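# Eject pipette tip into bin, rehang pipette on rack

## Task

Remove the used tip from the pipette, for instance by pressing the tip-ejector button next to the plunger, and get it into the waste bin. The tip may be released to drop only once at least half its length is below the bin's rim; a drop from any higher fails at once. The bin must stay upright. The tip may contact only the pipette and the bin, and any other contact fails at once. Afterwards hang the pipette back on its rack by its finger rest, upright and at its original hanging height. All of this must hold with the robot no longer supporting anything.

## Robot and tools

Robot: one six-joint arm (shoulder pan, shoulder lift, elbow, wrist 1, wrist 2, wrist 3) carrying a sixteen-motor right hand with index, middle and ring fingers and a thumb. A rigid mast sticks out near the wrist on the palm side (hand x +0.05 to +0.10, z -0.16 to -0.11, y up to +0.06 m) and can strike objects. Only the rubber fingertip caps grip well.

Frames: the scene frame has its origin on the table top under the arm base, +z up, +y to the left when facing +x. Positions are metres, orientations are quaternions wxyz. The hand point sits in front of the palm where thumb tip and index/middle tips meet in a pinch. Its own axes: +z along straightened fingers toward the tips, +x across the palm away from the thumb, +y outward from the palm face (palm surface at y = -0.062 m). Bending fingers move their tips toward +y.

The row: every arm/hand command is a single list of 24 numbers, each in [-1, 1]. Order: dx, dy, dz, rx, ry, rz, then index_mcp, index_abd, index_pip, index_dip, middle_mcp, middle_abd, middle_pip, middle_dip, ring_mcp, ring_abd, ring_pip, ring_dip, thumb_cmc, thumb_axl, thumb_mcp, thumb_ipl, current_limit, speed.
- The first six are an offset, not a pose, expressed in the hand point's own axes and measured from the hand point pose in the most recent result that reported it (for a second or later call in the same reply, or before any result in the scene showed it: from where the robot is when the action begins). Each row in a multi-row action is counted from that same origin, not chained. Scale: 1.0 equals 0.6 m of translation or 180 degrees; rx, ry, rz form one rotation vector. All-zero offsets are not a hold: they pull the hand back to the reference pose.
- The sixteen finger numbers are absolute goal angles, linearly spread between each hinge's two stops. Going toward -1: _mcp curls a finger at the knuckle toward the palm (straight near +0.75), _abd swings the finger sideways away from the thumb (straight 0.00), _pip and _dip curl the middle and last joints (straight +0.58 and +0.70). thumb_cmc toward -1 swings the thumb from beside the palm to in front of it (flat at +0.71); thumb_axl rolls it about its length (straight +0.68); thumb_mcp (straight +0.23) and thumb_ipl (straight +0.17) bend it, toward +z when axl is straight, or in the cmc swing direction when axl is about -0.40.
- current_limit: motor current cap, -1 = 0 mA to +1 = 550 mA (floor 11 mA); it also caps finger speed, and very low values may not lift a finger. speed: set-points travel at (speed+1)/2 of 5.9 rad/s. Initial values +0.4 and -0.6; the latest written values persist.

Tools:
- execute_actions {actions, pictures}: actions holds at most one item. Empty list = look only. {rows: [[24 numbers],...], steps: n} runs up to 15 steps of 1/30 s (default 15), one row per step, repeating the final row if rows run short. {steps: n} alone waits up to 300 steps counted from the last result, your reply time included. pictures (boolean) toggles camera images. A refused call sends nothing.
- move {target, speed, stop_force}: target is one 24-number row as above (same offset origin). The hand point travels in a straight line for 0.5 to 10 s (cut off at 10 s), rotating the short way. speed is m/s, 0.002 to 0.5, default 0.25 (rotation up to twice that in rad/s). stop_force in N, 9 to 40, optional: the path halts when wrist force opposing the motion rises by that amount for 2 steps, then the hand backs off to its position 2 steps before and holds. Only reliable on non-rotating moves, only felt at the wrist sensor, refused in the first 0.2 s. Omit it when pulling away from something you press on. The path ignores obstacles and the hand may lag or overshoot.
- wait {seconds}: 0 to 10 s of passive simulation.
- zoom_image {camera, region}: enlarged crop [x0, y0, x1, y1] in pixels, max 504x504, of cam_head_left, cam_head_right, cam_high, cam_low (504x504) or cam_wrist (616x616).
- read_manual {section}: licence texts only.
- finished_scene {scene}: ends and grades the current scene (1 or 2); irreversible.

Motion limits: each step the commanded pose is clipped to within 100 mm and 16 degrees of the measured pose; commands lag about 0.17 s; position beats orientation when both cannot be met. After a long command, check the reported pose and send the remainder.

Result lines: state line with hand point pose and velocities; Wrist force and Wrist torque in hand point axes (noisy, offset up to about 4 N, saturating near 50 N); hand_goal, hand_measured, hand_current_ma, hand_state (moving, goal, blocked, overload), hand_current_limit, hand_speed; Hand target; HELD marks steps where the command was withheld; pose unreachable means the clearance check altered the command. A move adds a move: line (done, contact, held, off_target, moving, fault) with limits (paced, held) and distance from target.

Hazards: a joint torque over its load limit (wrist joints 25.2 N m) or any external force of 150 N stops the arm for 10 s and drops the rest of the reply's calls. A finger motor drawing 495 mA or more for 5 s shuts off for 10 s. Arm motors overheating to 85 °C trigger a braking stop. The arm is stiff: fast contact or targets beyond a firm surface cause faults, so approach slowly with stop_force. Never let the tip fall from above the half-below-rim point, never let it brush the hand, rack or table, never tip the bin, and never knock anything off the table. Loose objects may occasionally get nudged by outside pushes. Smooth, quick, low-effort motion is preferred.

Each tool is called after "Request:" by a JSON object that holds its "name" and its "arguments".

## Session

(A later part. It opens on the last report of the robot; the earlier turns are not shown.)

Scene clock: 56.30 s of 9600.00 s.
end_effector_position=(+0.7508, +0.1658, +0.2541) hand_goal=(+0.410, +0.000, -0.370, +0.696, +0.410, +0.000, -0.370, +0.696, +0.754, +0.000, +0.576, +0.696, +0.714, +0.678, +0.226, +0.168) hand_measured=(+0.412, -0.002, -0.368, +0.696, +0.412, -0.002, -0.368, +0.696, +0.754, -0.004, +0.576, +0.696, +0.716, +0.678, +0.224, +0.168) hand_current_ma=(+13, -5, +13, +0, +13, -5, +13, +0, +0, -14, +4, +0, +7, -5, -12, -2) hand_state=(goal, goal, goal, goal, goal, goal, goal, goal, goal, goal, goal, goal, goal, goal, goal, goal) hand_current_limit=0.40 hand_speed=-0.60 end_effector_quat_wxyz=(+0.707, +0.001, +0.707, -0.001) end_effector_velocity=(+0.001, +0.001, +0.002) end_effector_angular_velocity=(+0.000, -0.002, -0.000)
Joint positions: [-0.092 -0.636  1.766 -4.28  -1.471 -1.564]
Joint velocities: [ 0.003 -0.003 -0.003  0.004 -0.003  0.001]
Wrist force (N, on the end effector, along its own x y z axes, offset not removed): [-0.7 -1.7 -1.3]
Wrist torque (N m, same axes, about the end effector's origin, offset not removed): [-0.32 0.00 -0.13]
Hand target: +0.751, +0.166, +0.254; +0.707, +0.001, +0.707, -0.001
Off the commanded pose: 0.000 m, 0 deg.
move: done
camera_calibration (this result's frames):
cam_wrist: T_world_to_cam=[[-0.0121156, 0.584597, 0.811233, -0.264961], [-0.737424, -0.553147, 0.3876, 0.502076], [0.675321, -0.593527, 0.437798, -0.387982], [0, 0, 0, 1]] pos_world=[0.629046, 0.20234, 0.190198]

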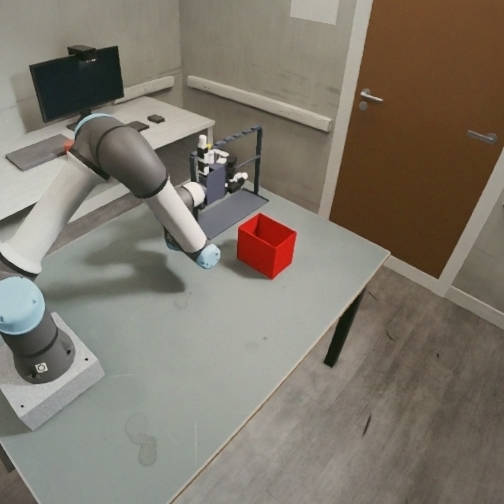

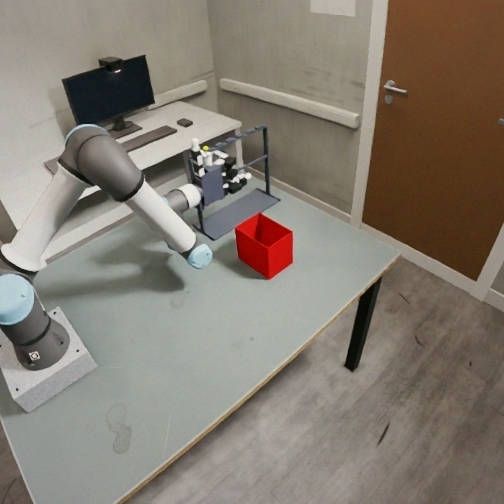

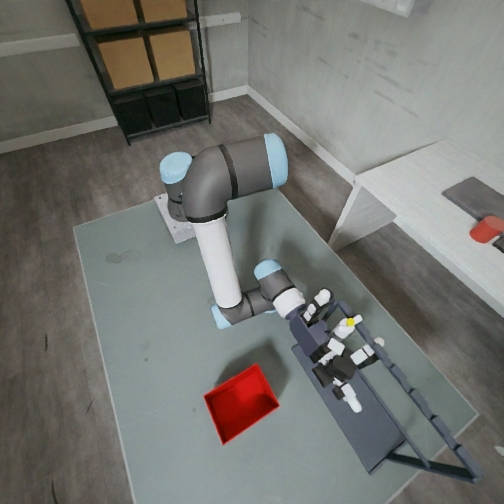

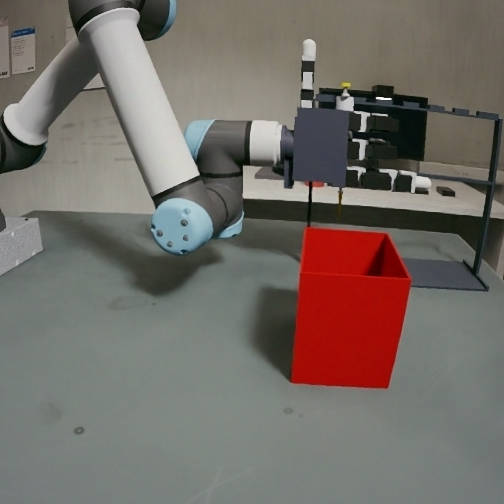

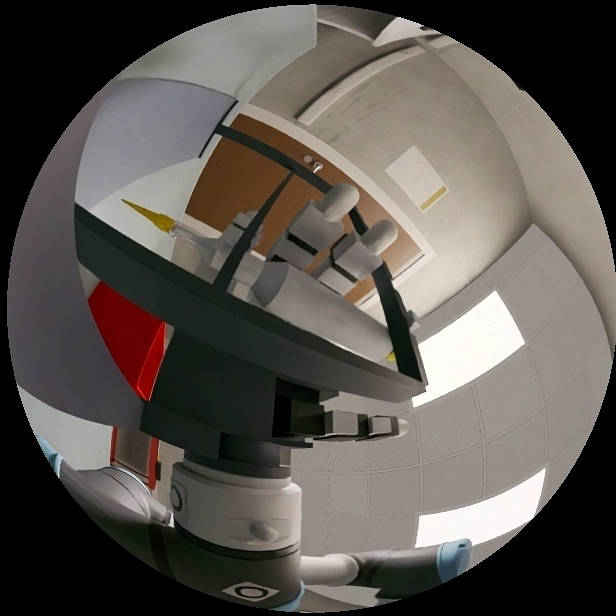

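Request:
{"name": "move", "arguments": {"target": [0.005,0.017,0,0,0,0,0.3,0,-0.62,0,0.3,0,-0.62,0,0.754,0,0.576,0.696,0.714,0.678,0.226,0.168,0.4,-0.8], "speed": 0.015}}

Request:
{"name": "zoom_image", "arguments": {"camera": "cam_high", "region": [290,280,400,390]}}

Request:
{"name": "zoom_image", "arguments": {"camera": "cam_wrist", "region": [200,170,480,450]}}

Scene clock: 61.43 s of 9600.00 s.
end_effector_position=(+0.7508, +0.1760, +0.2511) hand_goal=(+0.300, +0.000, -0.620, +0.000, +0.300, +0.000, -0.620, +0.000, +0.754, +0.000, +0.576, +0.696, +0.714, +0.678, +0.226, +0.168) hand_measured=(+0.302, -0.002, -0.618, +0.002, +0.302, -0.002, -0.618, +0.002, +0.754, -0.004, +0.576, +0.696, +0.716, +0.678, +0.224, +0.168) hand_current_ma=(+14, -5, +14, +14, +14, -5, +14, +14, +0, -14, +4, +0, +7, -5, -12, -2) hand_state=(goal, goal, goal, goal, goal, goal, goal, goal, goal, goal, goal, goal, goal, goal, goal, goal) hand_current_limit=0.40 hand_speed=-0.80 end_effector_quat_wxyz=(+0.707, +0.001, +0.707, -0.001) end_effector_velocity=(+0.000, +0.000, -0.000) end_effector_angular_velocity=(-0.000, +0.001, -0.000)
Joint positions: [-0.072 -0.628  1.758 -4.28  -1.491 -1.564]
Joint velocities: [ 0.     0.    -0.     0.001 -0.001 -0.   ]
Wrist force (N, on the end effector, along its own x y z axes, offset not removed): [-2.7 -0.5 -0.5]
Wrist torque (N m, same axes, about the end effector's origin, offset not removed): [-0.10 0.34 -0.38]
Hand target: +0.751, +0.176, +0.251; +0.707, +0.001, +0.707, -0.001
Off the commanded pose: 0.000 m, 0 deg.
After step 90, 0.43 s passed at rest.
move: done
camera_calibration (this result's frames):
cam_wrist: T_world_to_cam=[[-0.0121182, 0.584569, 0.811253, -0.26851], [-0.737426, -0.553161, 0.387578, 0.508893], [0.67532, -0.593542, 0.437779, -0.380612], [0, 0, 0, 1]] pos_world=[0.629051, 0.212553, 0.187218]

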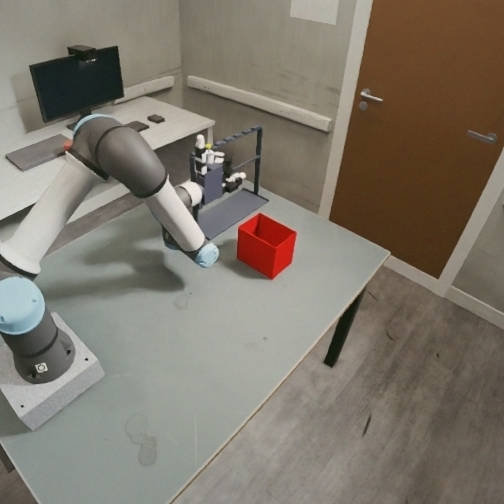

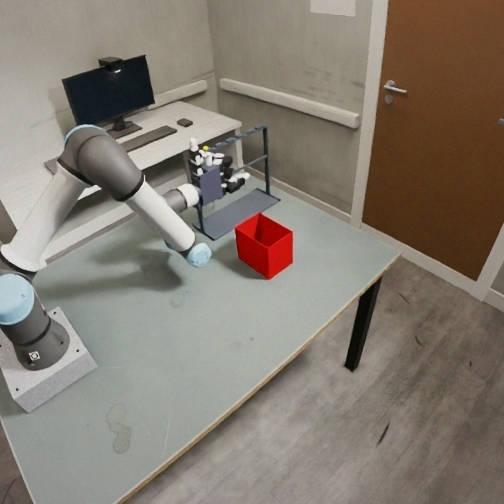

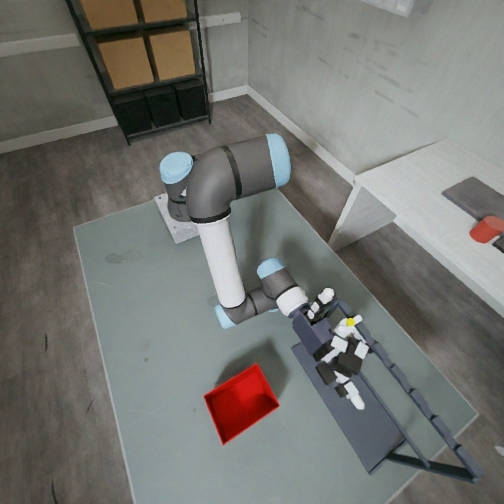

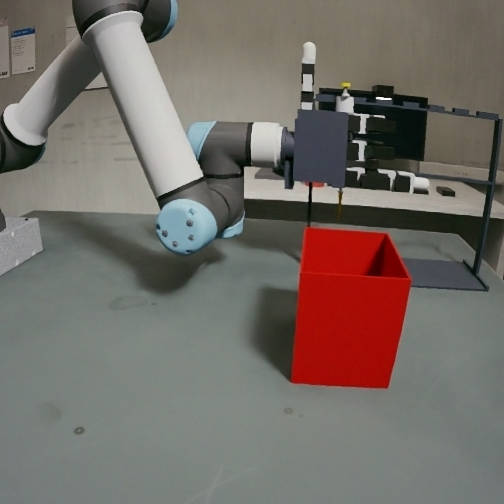

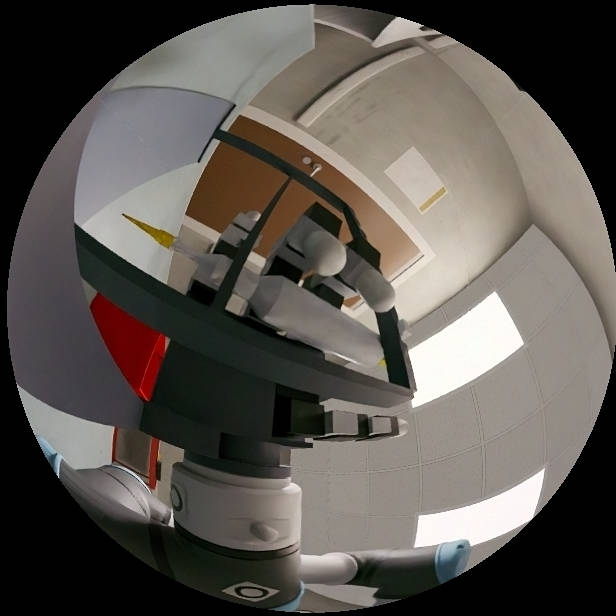

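Region (290, 280, 400, 390) of cam_high's 504x504 image, scaled by 4.582, with more detail than that image has.

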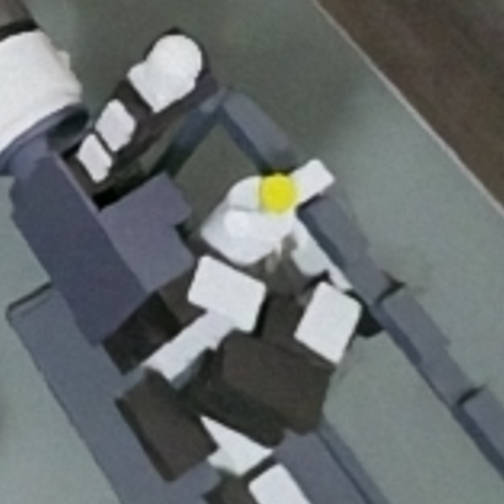

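Region (200, 170, 480, 450) of cam_wrist's 616x616 image, scaled by 1.800, with more detail than that image has.

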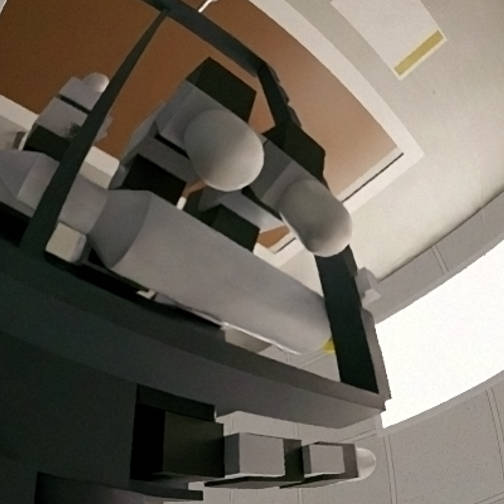

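Request:
{"name": "move", "arguments": {"target": [0,0.004,0,0,0,0,0.2,0,-0.75,-0.6,0.2,0,-0.75,-0.6,0.754,0,0.576,0.696,0.714,0.678,0.226,0.168,0.6,-0.85], "speed": 0.015}}

Request:
{"name": "zoom_image", "arguments": {"camera": "cam_high", "region": [290,280,400,390]}}

Request:
{"name": "zoom_image", "arguments": {"camera": "cam_wrist", "region": [200,170,480,450]}}

Scene clock: 65.80 s of 9600.00 s.
end_effector_position=(+0.7508, +0.1784, +0.2511) hand_goal=(+0.200, +0.000, -0.750, -0.600, +0.200, +0.000, -0.750, -0.600, +0.754, +0.000, +0.576, +0.696, +0.714, +0.678, +0.226, +0.168) hand_measured=(+0.200, -0.002, -0.712, -0.350, +0.202, -0.002, -0.712, -0.346, +0.754, -0.004, +0.576, +0.696, +0.716, +0.678, +0.224, +0.168) hand_current_ma=(+5, -7, +227, +439, +13, -6, +219, +439, +0, -14, +4, +0, +7, -5, -12, -2) hand_state=(goal, goal, blocked, blocked, goal, goal, blocked, blocked, goal, goal, goal, goal, goal, goal, goal, goal) hand_current_limit=0.60 hand_speed=-0.85 end_effector_quat_wxyz=(+0.707, +0.001, +0.707, -0.001) end_effector_velocity=(-0.000, +0.000, +0.000) end_effector_angular_velocity=(-0.000, -0.001, -0.000)
Joint positions: [-0.067 -0.627  1.757 -4.279 -1.495 -1.564]
Joint velocities: [ 0.    -0.     0.    -0.001 -0.    -0.   ]
Wrist force (N, on the end effector, along its own x y z axes, offset not removed): [0.3 -1.9 -1.9]
Wrist torque (N m, same axes, about the end effector's origin, offset not removed): [-0.28 0.07 -0.01]
Hand target: +0.751, +0.178, +0.251; +0.707, +0.001, +0.707, -0.001
Off the commanded pose: 0.000 m, 0 deg.
move: done
camera_calibration (this result's frames):
cam_wrist: T_world_to_cam=[[-0.0121021, 0.584566, 0.811256, -0.269922], [-0.737418, -0.553162, 0.387591, 0.510217], [0.675328, -0.593544, 0.437764, -0.37919], [0, 0, 0, 1]] pos_world=[0.629054, 0.214954, 0.187216]

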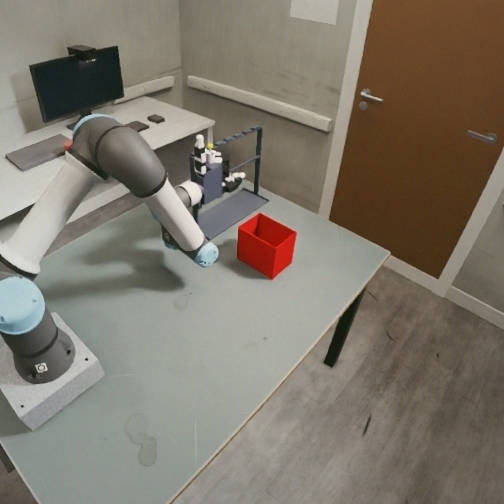

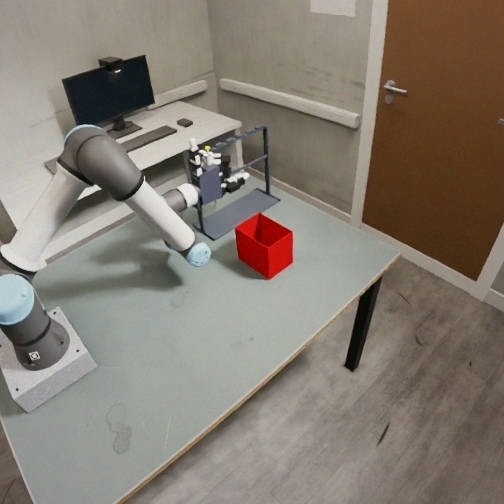

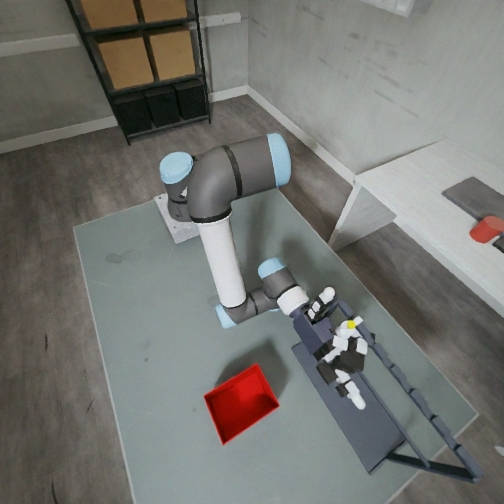

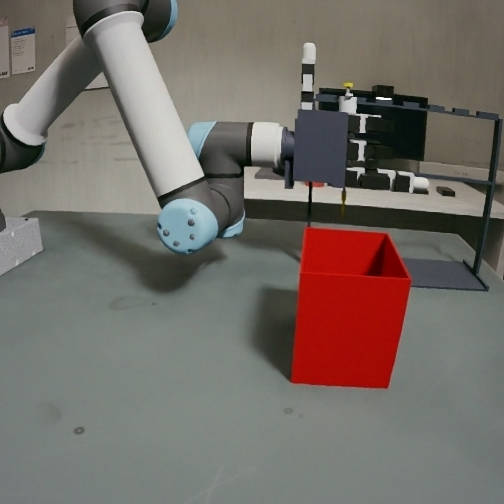

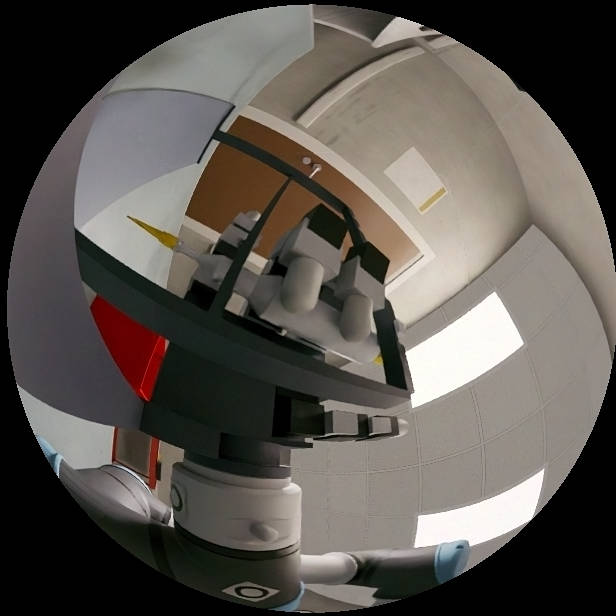

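Region (290, 280, 400, 390) of cam_high's 504x504 image, scaled by 4.582, with more detail than that image has.

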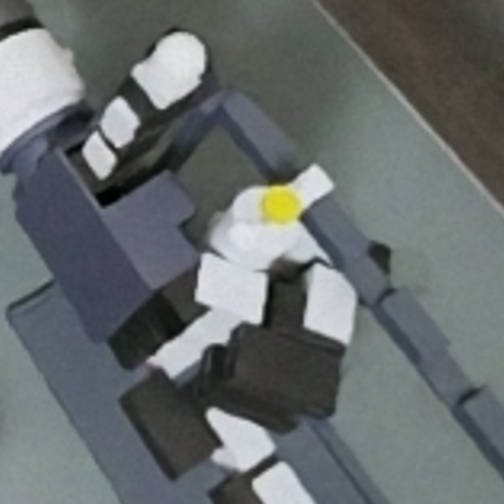

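Region (200, 170, 480, 450) of cam_wrist's 616x616 image, scaled by 1.800, with more detail than that image has.

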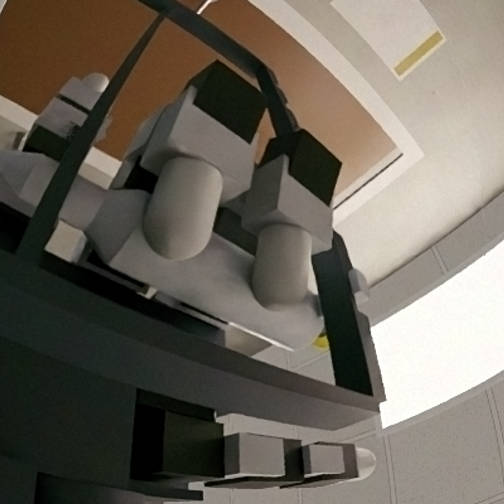

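Good grip. Lift.

Request:
{"name": "move", "arguments": {"target": [-0.018,0.003,-0.006,0,0,0,0.2,0,-0.8,-0.6,0.2,0,-0.8,-0.6,0.754,0,0.576,0.696,0.714,0.678,0.226,0.168,0.6,-0.85], "speed": 0.01}}

Request:
{"name": "zoom_image", "arguments": {"camera": "cam_low", "region": [300,50,410,160]}}

Request:
{"name": "zoom_image", "arguments": {"camera": "cam_wrist", "region": [300,250,460,410]}}

Scene clock: 71.53 s of 9600.00 s.
end_effector_position=(+0.7473, +0.1801, +0.2617) hand_goal=(+0.200, +0.000, -0.800, -0.600, +0.200, +0.000, -0.800, -0.600, +0.754, +0.000, +0.576, +0.696, +0.714, +0.678, +0.226, +0.168) hand_measured=(+0.200, -0.002, -0.712, -0.350, +0.202, -0.002, -0.712, -0.346, +0.754, -0.004, +0.576, +0.696, +0.716, +0.678, +0.224, +0.168) hand_current_ma=(+5, -7, +440, +440, +13, -6, +440, +440, +0, -14, +4, +0, +7, -5, -12, -2) hand_state=(goal, goal, blocked, blocked, goal, goal, blocked, blocked, goal, goal, goal, goal, goal, goal, goal, goal) hand_current_limit=0.60 hand_speed=-0.85 end_effector_quat_wxyz=(+0.707, +0.001, +0.707, -0.001) end_effector_velocity=(-0.000, +0.001, +0.002) end_effector_angular_velocity=(-0.000, +0.002, +0.001)
Joint positions: [-0.064 -0.654  1.774 -4.27  -1.498 -1.564]
Joint velocities: [ 0.001 -0.005  0.003  0.005 -0.    -0.   ]
Wrist force (N, on the end effector, along its own x y z axes, offset not removed): [-1.0 -1.6 -0.9]
Wrist torque (N m, same axes, about the end effector's origin, offset not removed): [-0.23 0.18 -0.21]
Hand target: +0.747, +0.180, +0.262; +0.707, +0.001, +0.707, -0.001
Off the commanded pose: 0.000 m, 0 deg.
After step 90, 1.37 s passed at rest.
move: done
camera_calibration (this result's frames):
cam_wrist: T_world_to_cam=[[-0.0121155, 0.584549, 0.811268, -0.279573], [-0.737423, -0.553172, 0.387568, 0.504513], [0.675323, -0.593552, 0.437761, -0.380422], [0, 0, 0, 1]] pos_world=[0.62556, 0.216706, 0.19781]

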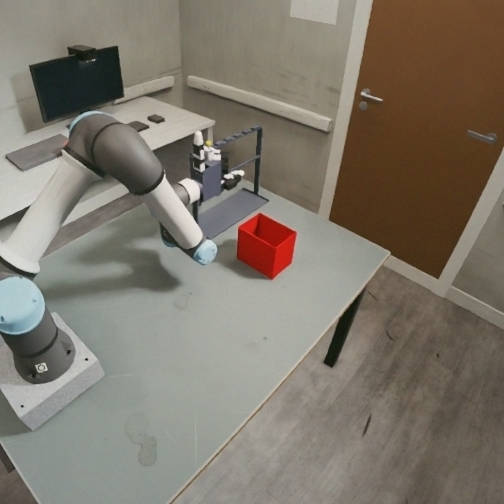

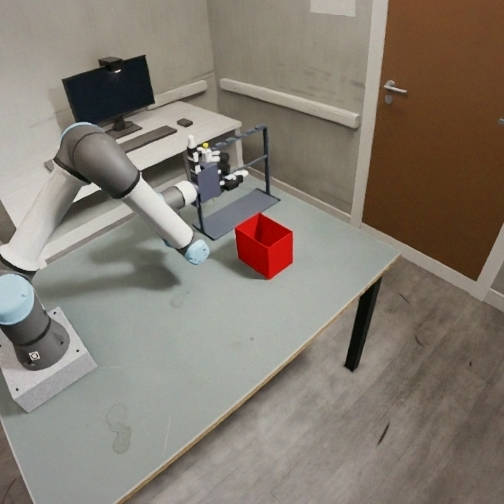

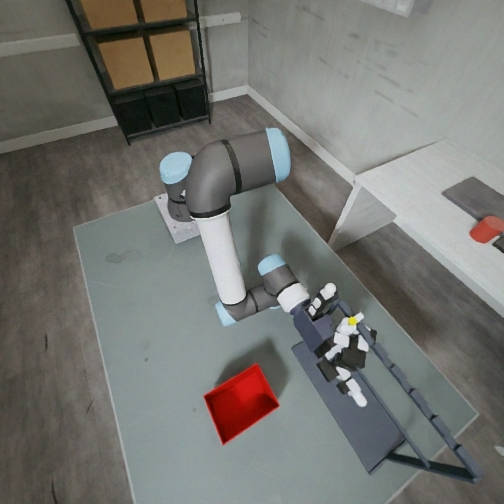

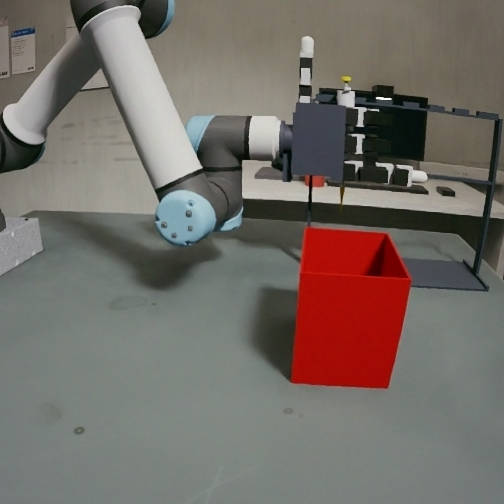

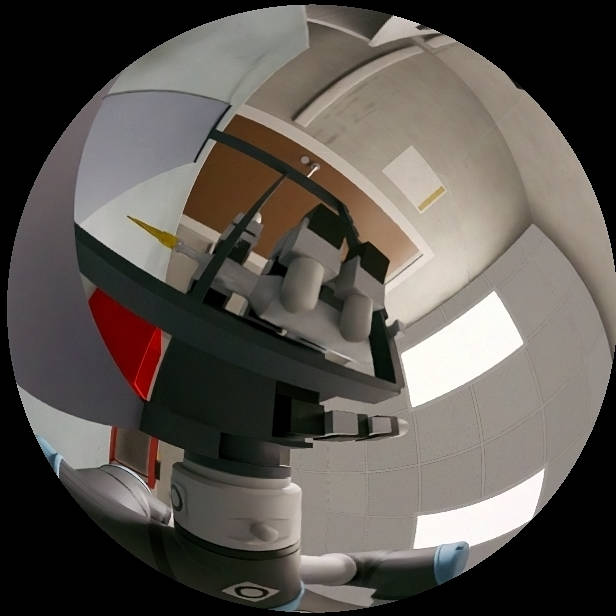

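Region (300, 50, 410, 160) of cam_low's 504x504 image, scaled by 4.582, with more detail than that image has.

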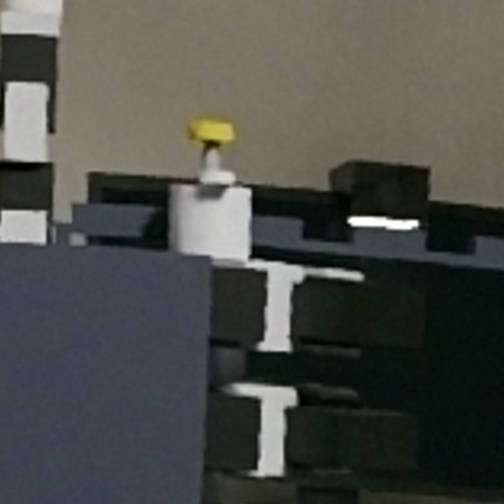

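Region (300, 250, 460, 410) of cam_wrist's 616x616 image, scaled by 3.150, with more detail than that image has.

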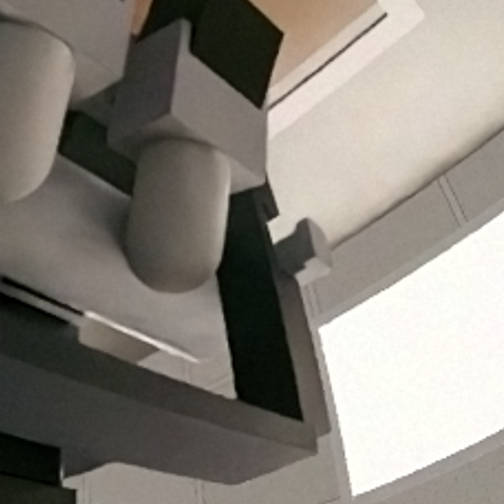

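Lip looks short. Withdraw a little.

Request:
{"name": "move", "arguments": {"target": [0,-0.03,0,0,0,0,0.2,0,-0.8,-0.6,0.2,0,-0.8,-0.6,0.754,0,0.576,0.696,0.714,0.678,0.226,0.168,0.6,-0.85], "speed": 0.01, "stop_force": 9}}

Request:
{"name": "zoom_image", "arguments": {"camera": "cam_high", "region": [290,280,400,390]}}

Scene clock: 76.13 s of 9600.00 s.
end_effector_position=(+0.7472, +0.1624, +0.2616) hand_goal=(+0.200, +0.000, -0.800, -0.600, +0.200, +0.000, -0.800, -0.600, +0.754, +0.000, +0.576, +0.696, +0.714, +0.678, +0.226, +0.168) hand_measured=(+0.200, -0.002, -0.712, -0.350, +0.202, -0.002, -0.712, -0.346, +0.754, -0.004, +0.576, +0.696, +0.716, +0.678, +0.224, +0.168) hand_current_ma=(+5, -7, +440, +440, +13, -6, +440, +440, +0, -14, +4, +0, +7, -5, -12, -2) hand_state=(goal, goal, blocked, blocked, goal, goal, blocked, blocked, goal, goal, goal, goal, goal, goal, goal, goal) hand_current_limit=0.60 hand_speed=-0.85 end_effector_quat_wxyz=(+0.707, +0.001, +0.707, -0.001) end_effector_velocity=(-0.000, -0.002, +0.000) end_effector_angular_velocity=(-0.000, -0.001, +0.001)
Joint positions: [-0.099 -0.657  1.783 -4.276 -1.463 -1.563]
Joint velocities: [-0.004 -0.     0.001 -0.002  0.005  0.   ]
Wrist force (N, on the end effector, along its own x y z axes, offset not removed): [2.4 -1.1 -2.8]
Wrist torque (N m, same axes, about the end effector's origin, offset not removed): [-0.07 -0.13 -0.05]
Hand target: +0.747, +0.162, +0.262; +0.707, +0.001, +0.707, -0.001
Off the commanded pose: 0.000 m, 0 deg.
move: done
camera_calibration (this result's frames):
cam_wrist: T_world_to_cam=[[-0.0121043, 0.584598, 0.811233, -0.269165], [-0.737427, -0.553139, 0.387605, 0.494669], [0.675318, -0.593533, 0.437794, -0.390948], [0, 0, 0, 1]] pos_world=[0.625539, 0.198934, 0.197773]

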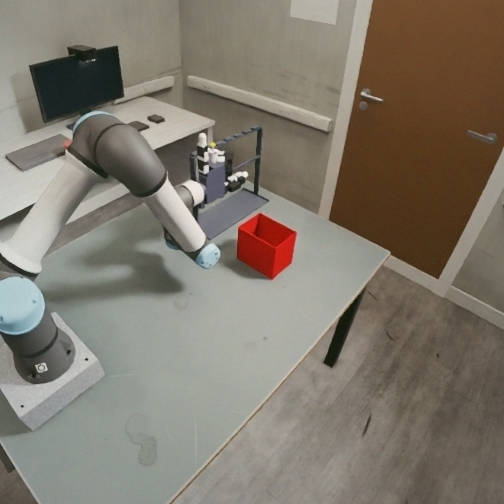

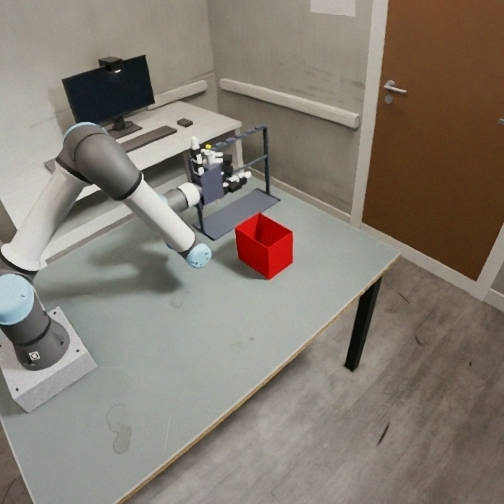

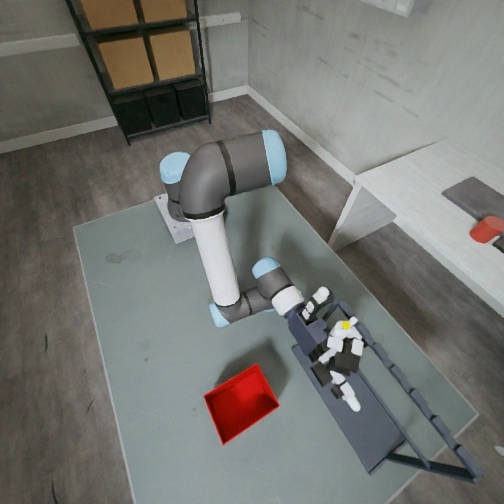

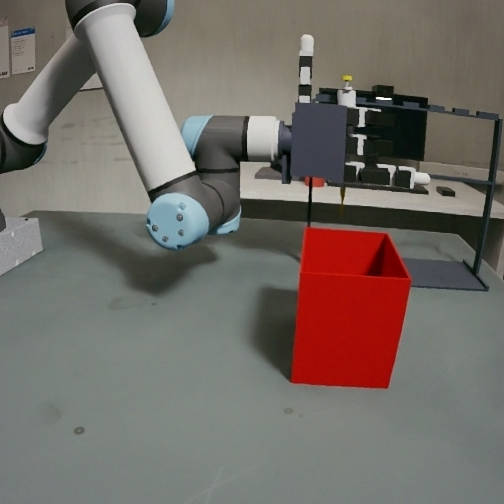

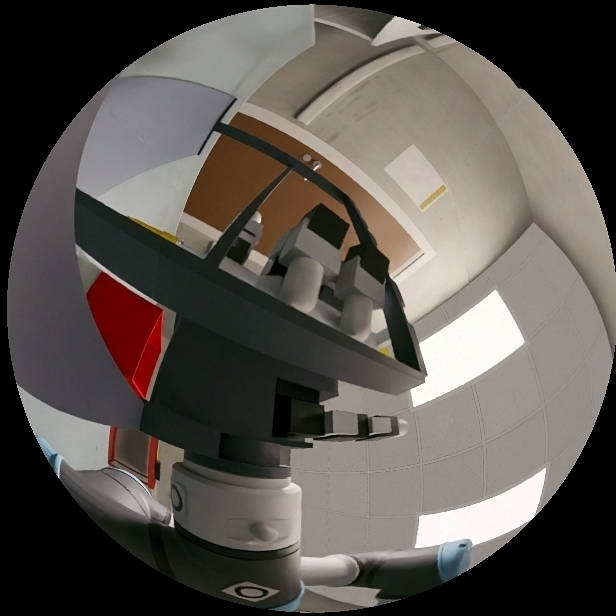

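Region (290, 280, 400, 390) of cam_high's 504x504 image, scaled by 4.582, with more detail than that image has.

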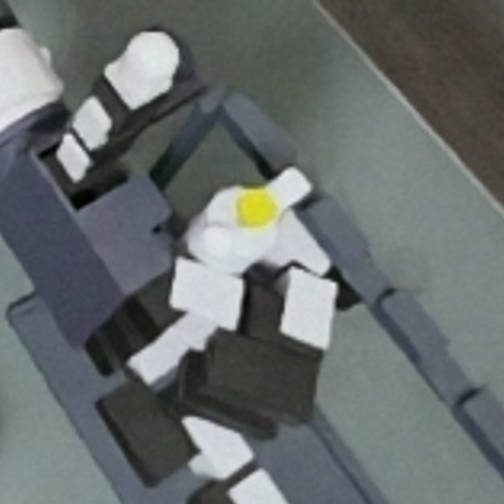

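Request:
{"name": "move", "arguments": {"target": [0,-0.08,0,0,0,0,0.2,0,-0.8,-0.6,0.2,0,-0.8,-0.6,0.754,0,0.576,0.696,0.714,0.678,0.226,0.168,0.6,-0.85], "speed": 0.04}}

Request:
{"name": "move", "arguments": {"target": [-0.14,-0.12,0,0,0,0,0.2,0,-0.8,-0.6,0.2,0,-0.8,-0.6,0.754,0,0.576,0.696,0.714,0.678,0.226,0.168,0.6,-0.85], "speed": 0.1}}

Request:
{"name": "move", "arguments": {"target": [0,-0.22,0,0,0,0,0.2,0,-0.8,-0.6,0.2,0,-0.8,-0.6,0.754,0,0.576,0.696,0.714,0.678,0.226,0.168,0.6,-0.85], "speed": 0.1}}

Scene clock: 80.60 s of 9600.00 s.
end_effector_position=(+0.7472, +0.1146, +0.2615) hand_goal=(+0.200, +0.000, -0.800, -0.600, +0.200, +0.000, -0.800, -0.600, +0.754, +0.000, +0.576, +0.696, +0.714, +0.678, +0.226, +0.168) hand_measured=(+0.200, -0.002, -0.712, -0.350, +0.202, -0.002, -0.712, -0.346, +0.754, -0.004, +0.576, +0.696, +0.716, +0.678, +0.224, +0.168) hand_current_ma=(+5, -7, +440, +440, +13, -6, +440, +440, +0, -14, +4, +0, +7, -5, -12, -2) hand_state=(goal, goal, blocked, blocked, goal, goal, blocked, blocked, goal, goal, goal, goal, goal, goal, goal, goal) hand_current_limit=0.60 hand_speed=-0.85 end_effector_quat_wxyz=(+0.707, +0.001, +0.707, -0.001) end_effector_velocity=(-0.000, -0.002, +0.000) end_effector_angular_velocity=(-0.000, -0.001, +0.000)
Joint positions: [-0.193 -0.661  1.799 -4.288 -1.369 -1.563]
Joint velocities: [-0.005 -0.001  0.001 -0.001  0.005 -0.   ]
Wrist force (N, on the end effector, along its own x y z axes, offset not removed): [0.1 -2.3 -2.2]
Wrist torque (N m, same axes, about the end effector's origin, offset not removed): [-0.23 0.21 -0.24]
Hand target: +0.747, +0.114, +0.262; +0.707, +0.001, +0.707, -0.001
Off the commanded pose: 0.000 m, 0 deg.
move: done
camera_calibration (this result's frames):
cam_wrist: T_world_to_cam=[[-0.0120722, 0.58473, 0.811138, -0.241178], [-0.73743, -0.553061, 0.387713, 0.468213], [0.675316, -0.593477, 0.437874, -0.419234], [0, 0, 0, 1]] pos_world=[0.625478, 0.151169, 0.197668]

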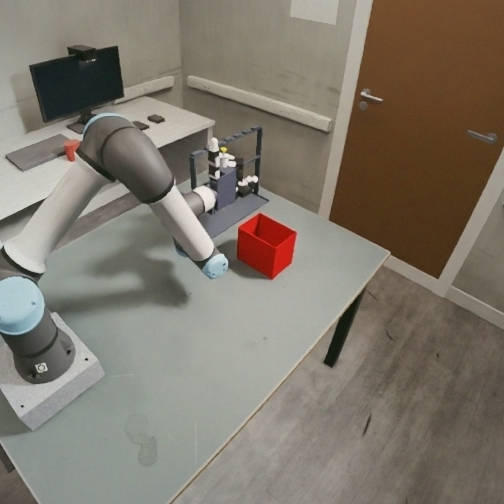

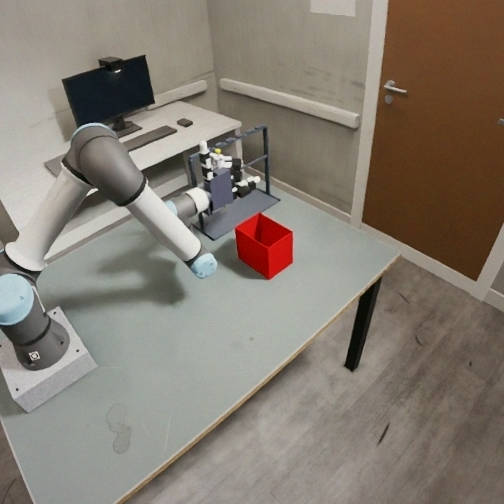

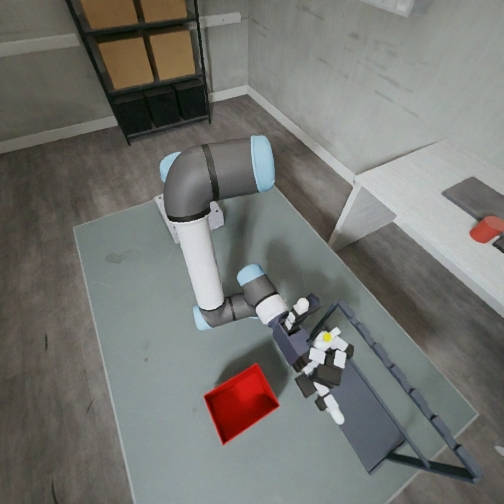

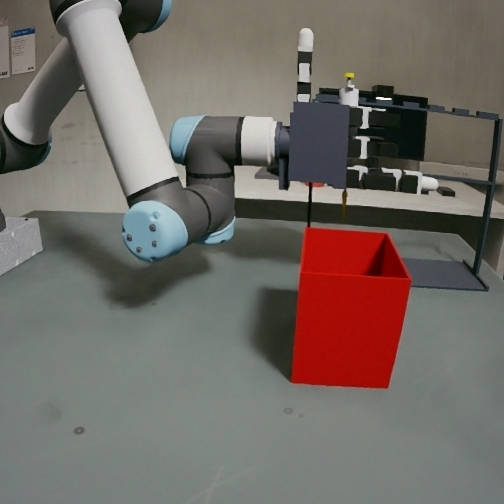

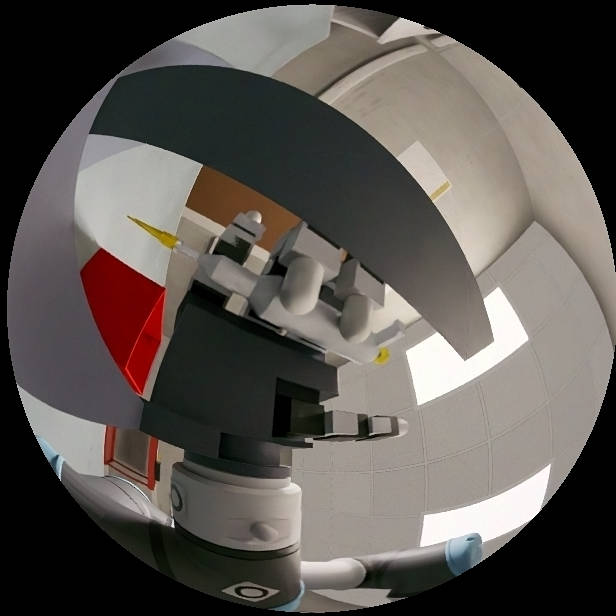

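Scene clock: 82.20 s of 9600.00 s.
end_effector_position=(+0.7472, +0.0426, +0.3453) hand_goal=(+0.200, +0.000, -0.800, -0.600, +0.200, +0.000, -0.800, -0.600, +0.754, +0.000, +0.576, +0.696, +0.714, +0.678, +0.226, +0.168) hand_measured=(+0.200, -0.002, -0.712, -0.350, +0.202, -0.002, -0.712, -0.346, +0.754, -0.004, +0.576, +0.696, +0.716, +0.678, +0.224, +0.168) hand_current_ma=(+5, -7, +440, +440, +13, -6, +440, +440, +0, -14, +4, +0, +7, -5, -12, -2) hand_state=(goal, goal, blocked, blocked, goal, goal, blocked, blocked, goal, goal, goal, goal, goal, goal, goal, goal) hand_current_limit=0.60 hand_speed=-0.85 end_effector_quat_wxyz=(+0.707, +0.001, +0.707, -0.001) end_effector_velocity=(-0.000, -0.001, +0.003) end_effector_angular_velocity=(-0.001, -0.003, +0.000)
Joint positions: [-0.334 -0.837  1.825 -4.138 -1.229 -1.562]
Joint velocities: [-0.003 -0.003 -0.001  0.001  0.003 -0.   ]
Wrist force (N, on the end effector, along its own x y z axes, offset not removed): [2.5 0.0 -2.0]
Wrist torque (N m, same axes, about the end effector's origin, offset not removed): [0.03 -0.27 0.07]
Hand target: +0.747, +0.042, +0.345; +0.707, +0.001, +0.707, -0.001
Off the commanded pose: 0.000 m, 0 deg.
move: done
camera_calibration (this result's frames):
cam_wrist: T_world_to_cam=[[-0.0120046, 0.58487, 0.811038, -0.267007], [-0.73742, -0.552974, 0.387855, 0.395911], [0.675328, -0.59342, 0.437933, -0.498709], [0, 0, 0, 1]] pos_world=[0.625539, 0.0791493, 0.281398]

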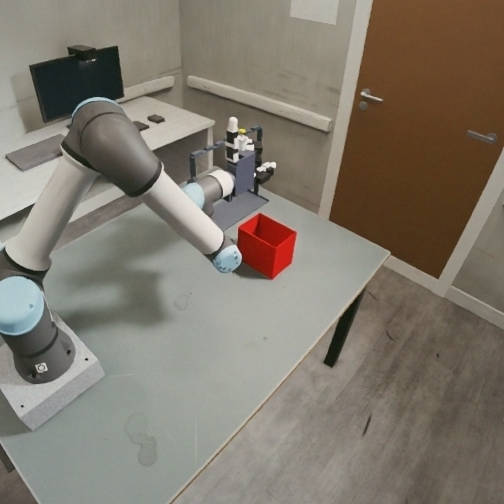

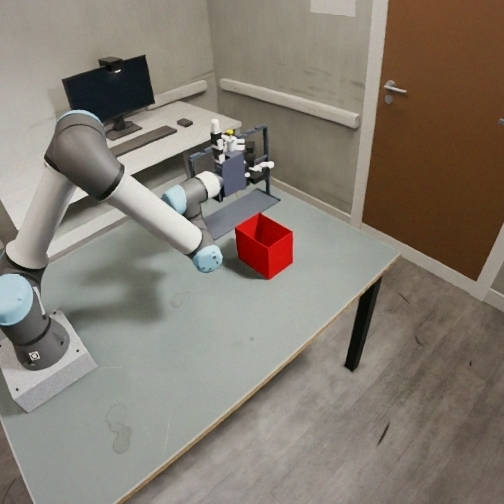

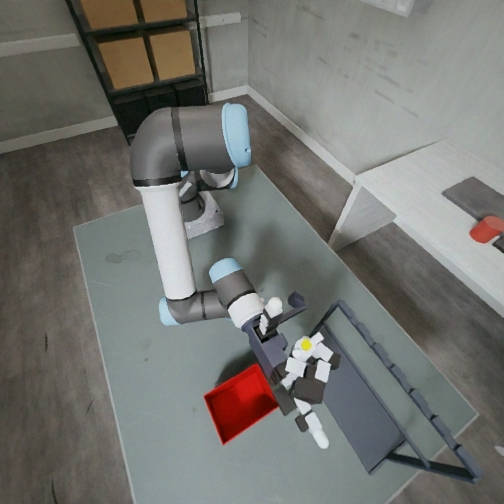

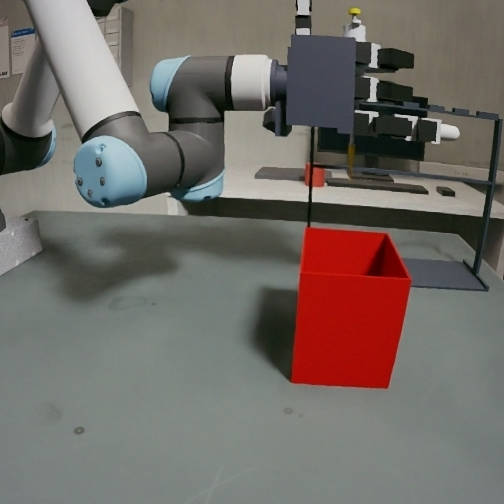

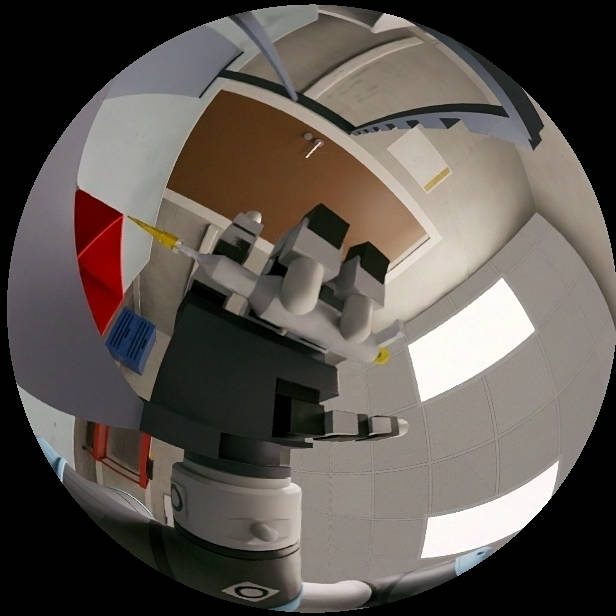

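Scene clock: 84.00 s of 9600.00 s.
end_effector_position=(+0.7470, -0.0892, +0.3450) hand_goal=(+0.200, +0.000, -0.800, -0.600, +0.200, +0.000, -0.800, -0.600, +0.754, +0.000, +0.576, +0.696, +0.714, +0.678, +0.226, +0.168) hand_measured=(+0.200, -0.002, -0.712, -0.350, +0.202, -0.002, -0.712, -0.346, +0.754, -0.004, +0.576, +0.696, +0.716, +0.678, +0.224, +0.168) hand_current_ma=(+5, -7, +440, +440, +13, -6, +440, +440, +0, -14, +4, +0, +7, -5, -12, -2) hand_state=(goal, goal, blocked, blocked, goal, goal, blocked, blocked, goal, goal, goal, goal, goal, goal, goal, goal) hand_current_limit=0.60 hand_speed=-0.85 end_effector_quat_wxyz=(+0.707, +0.001, +0.707, -0.001) end_effector_velocity=(+0.000, -0.003, -0.001) end_effector_angular_velocity=(-0.000, +0.001, -0.000)
Joint positions: [-0.564 -0.797  1.737 -4.091 -0.998 -1.56 ]
Joint velocities: [-0.004  0.002 -0.003  0.002  0.004 -0.001]
Wrist force (N, on the end effector, along its own x y z axes, offset not removed): [2.5 -1.7 -1.2]
Wrist torque (N m, same axes, about the end effector's origin, offset not removed): [-0.19 -0.07 0.03]
Hand target: +0.747, -0.089, +0.345; +0.707, +0.001, +0.707, -0.001
Off the commanded pose: 0.000 m, 0 deg.
move: done
camera_calibration (this result's frames):
cam_wrist: T_world_to_cam=[[-0.0118404, 0.585162, 0.81083, -0.189717], [-0.737371, -0.552808, 0.388185, 0.322834], [0.675385, -0.593286, 0.438027, -0.576708], [0, 0, 0, 1]] pos_world=[0.625301, -0.0526719, 0.281123]

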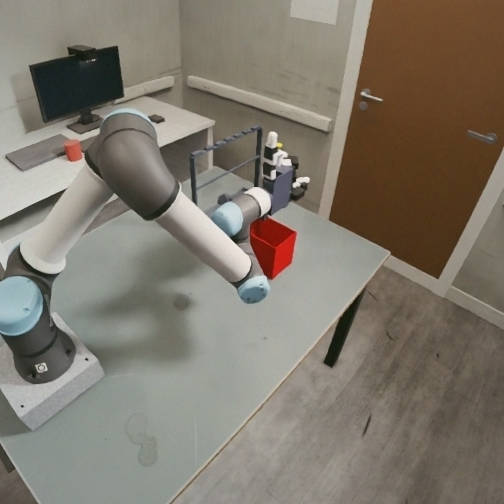

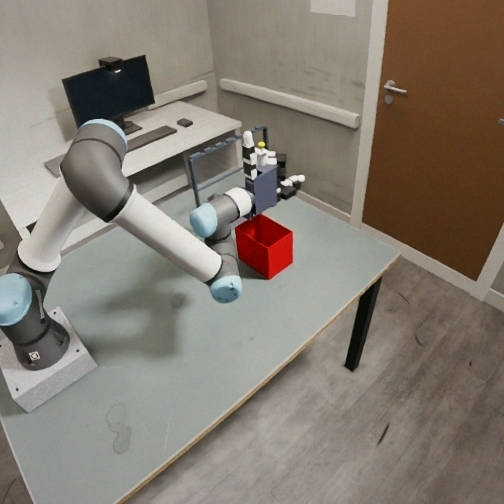

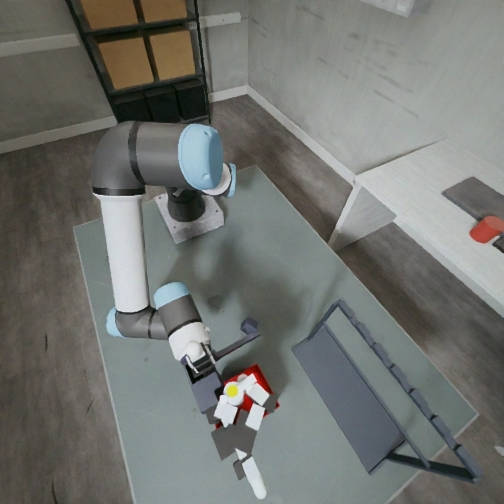

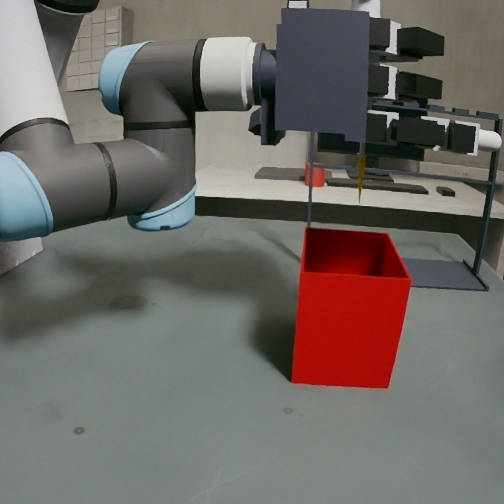

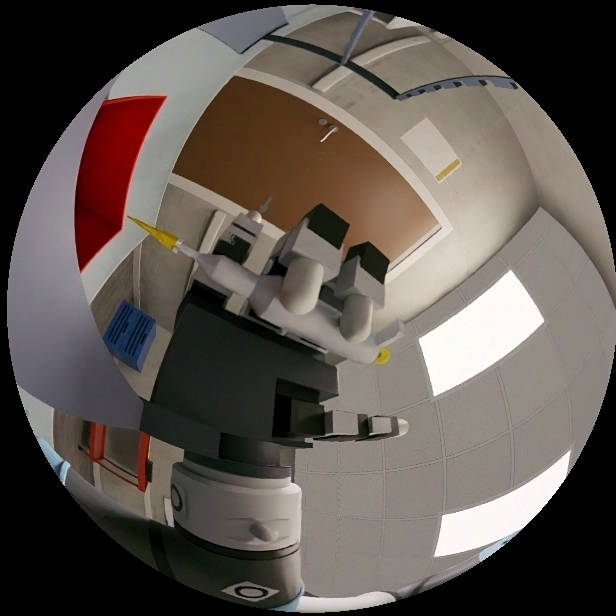

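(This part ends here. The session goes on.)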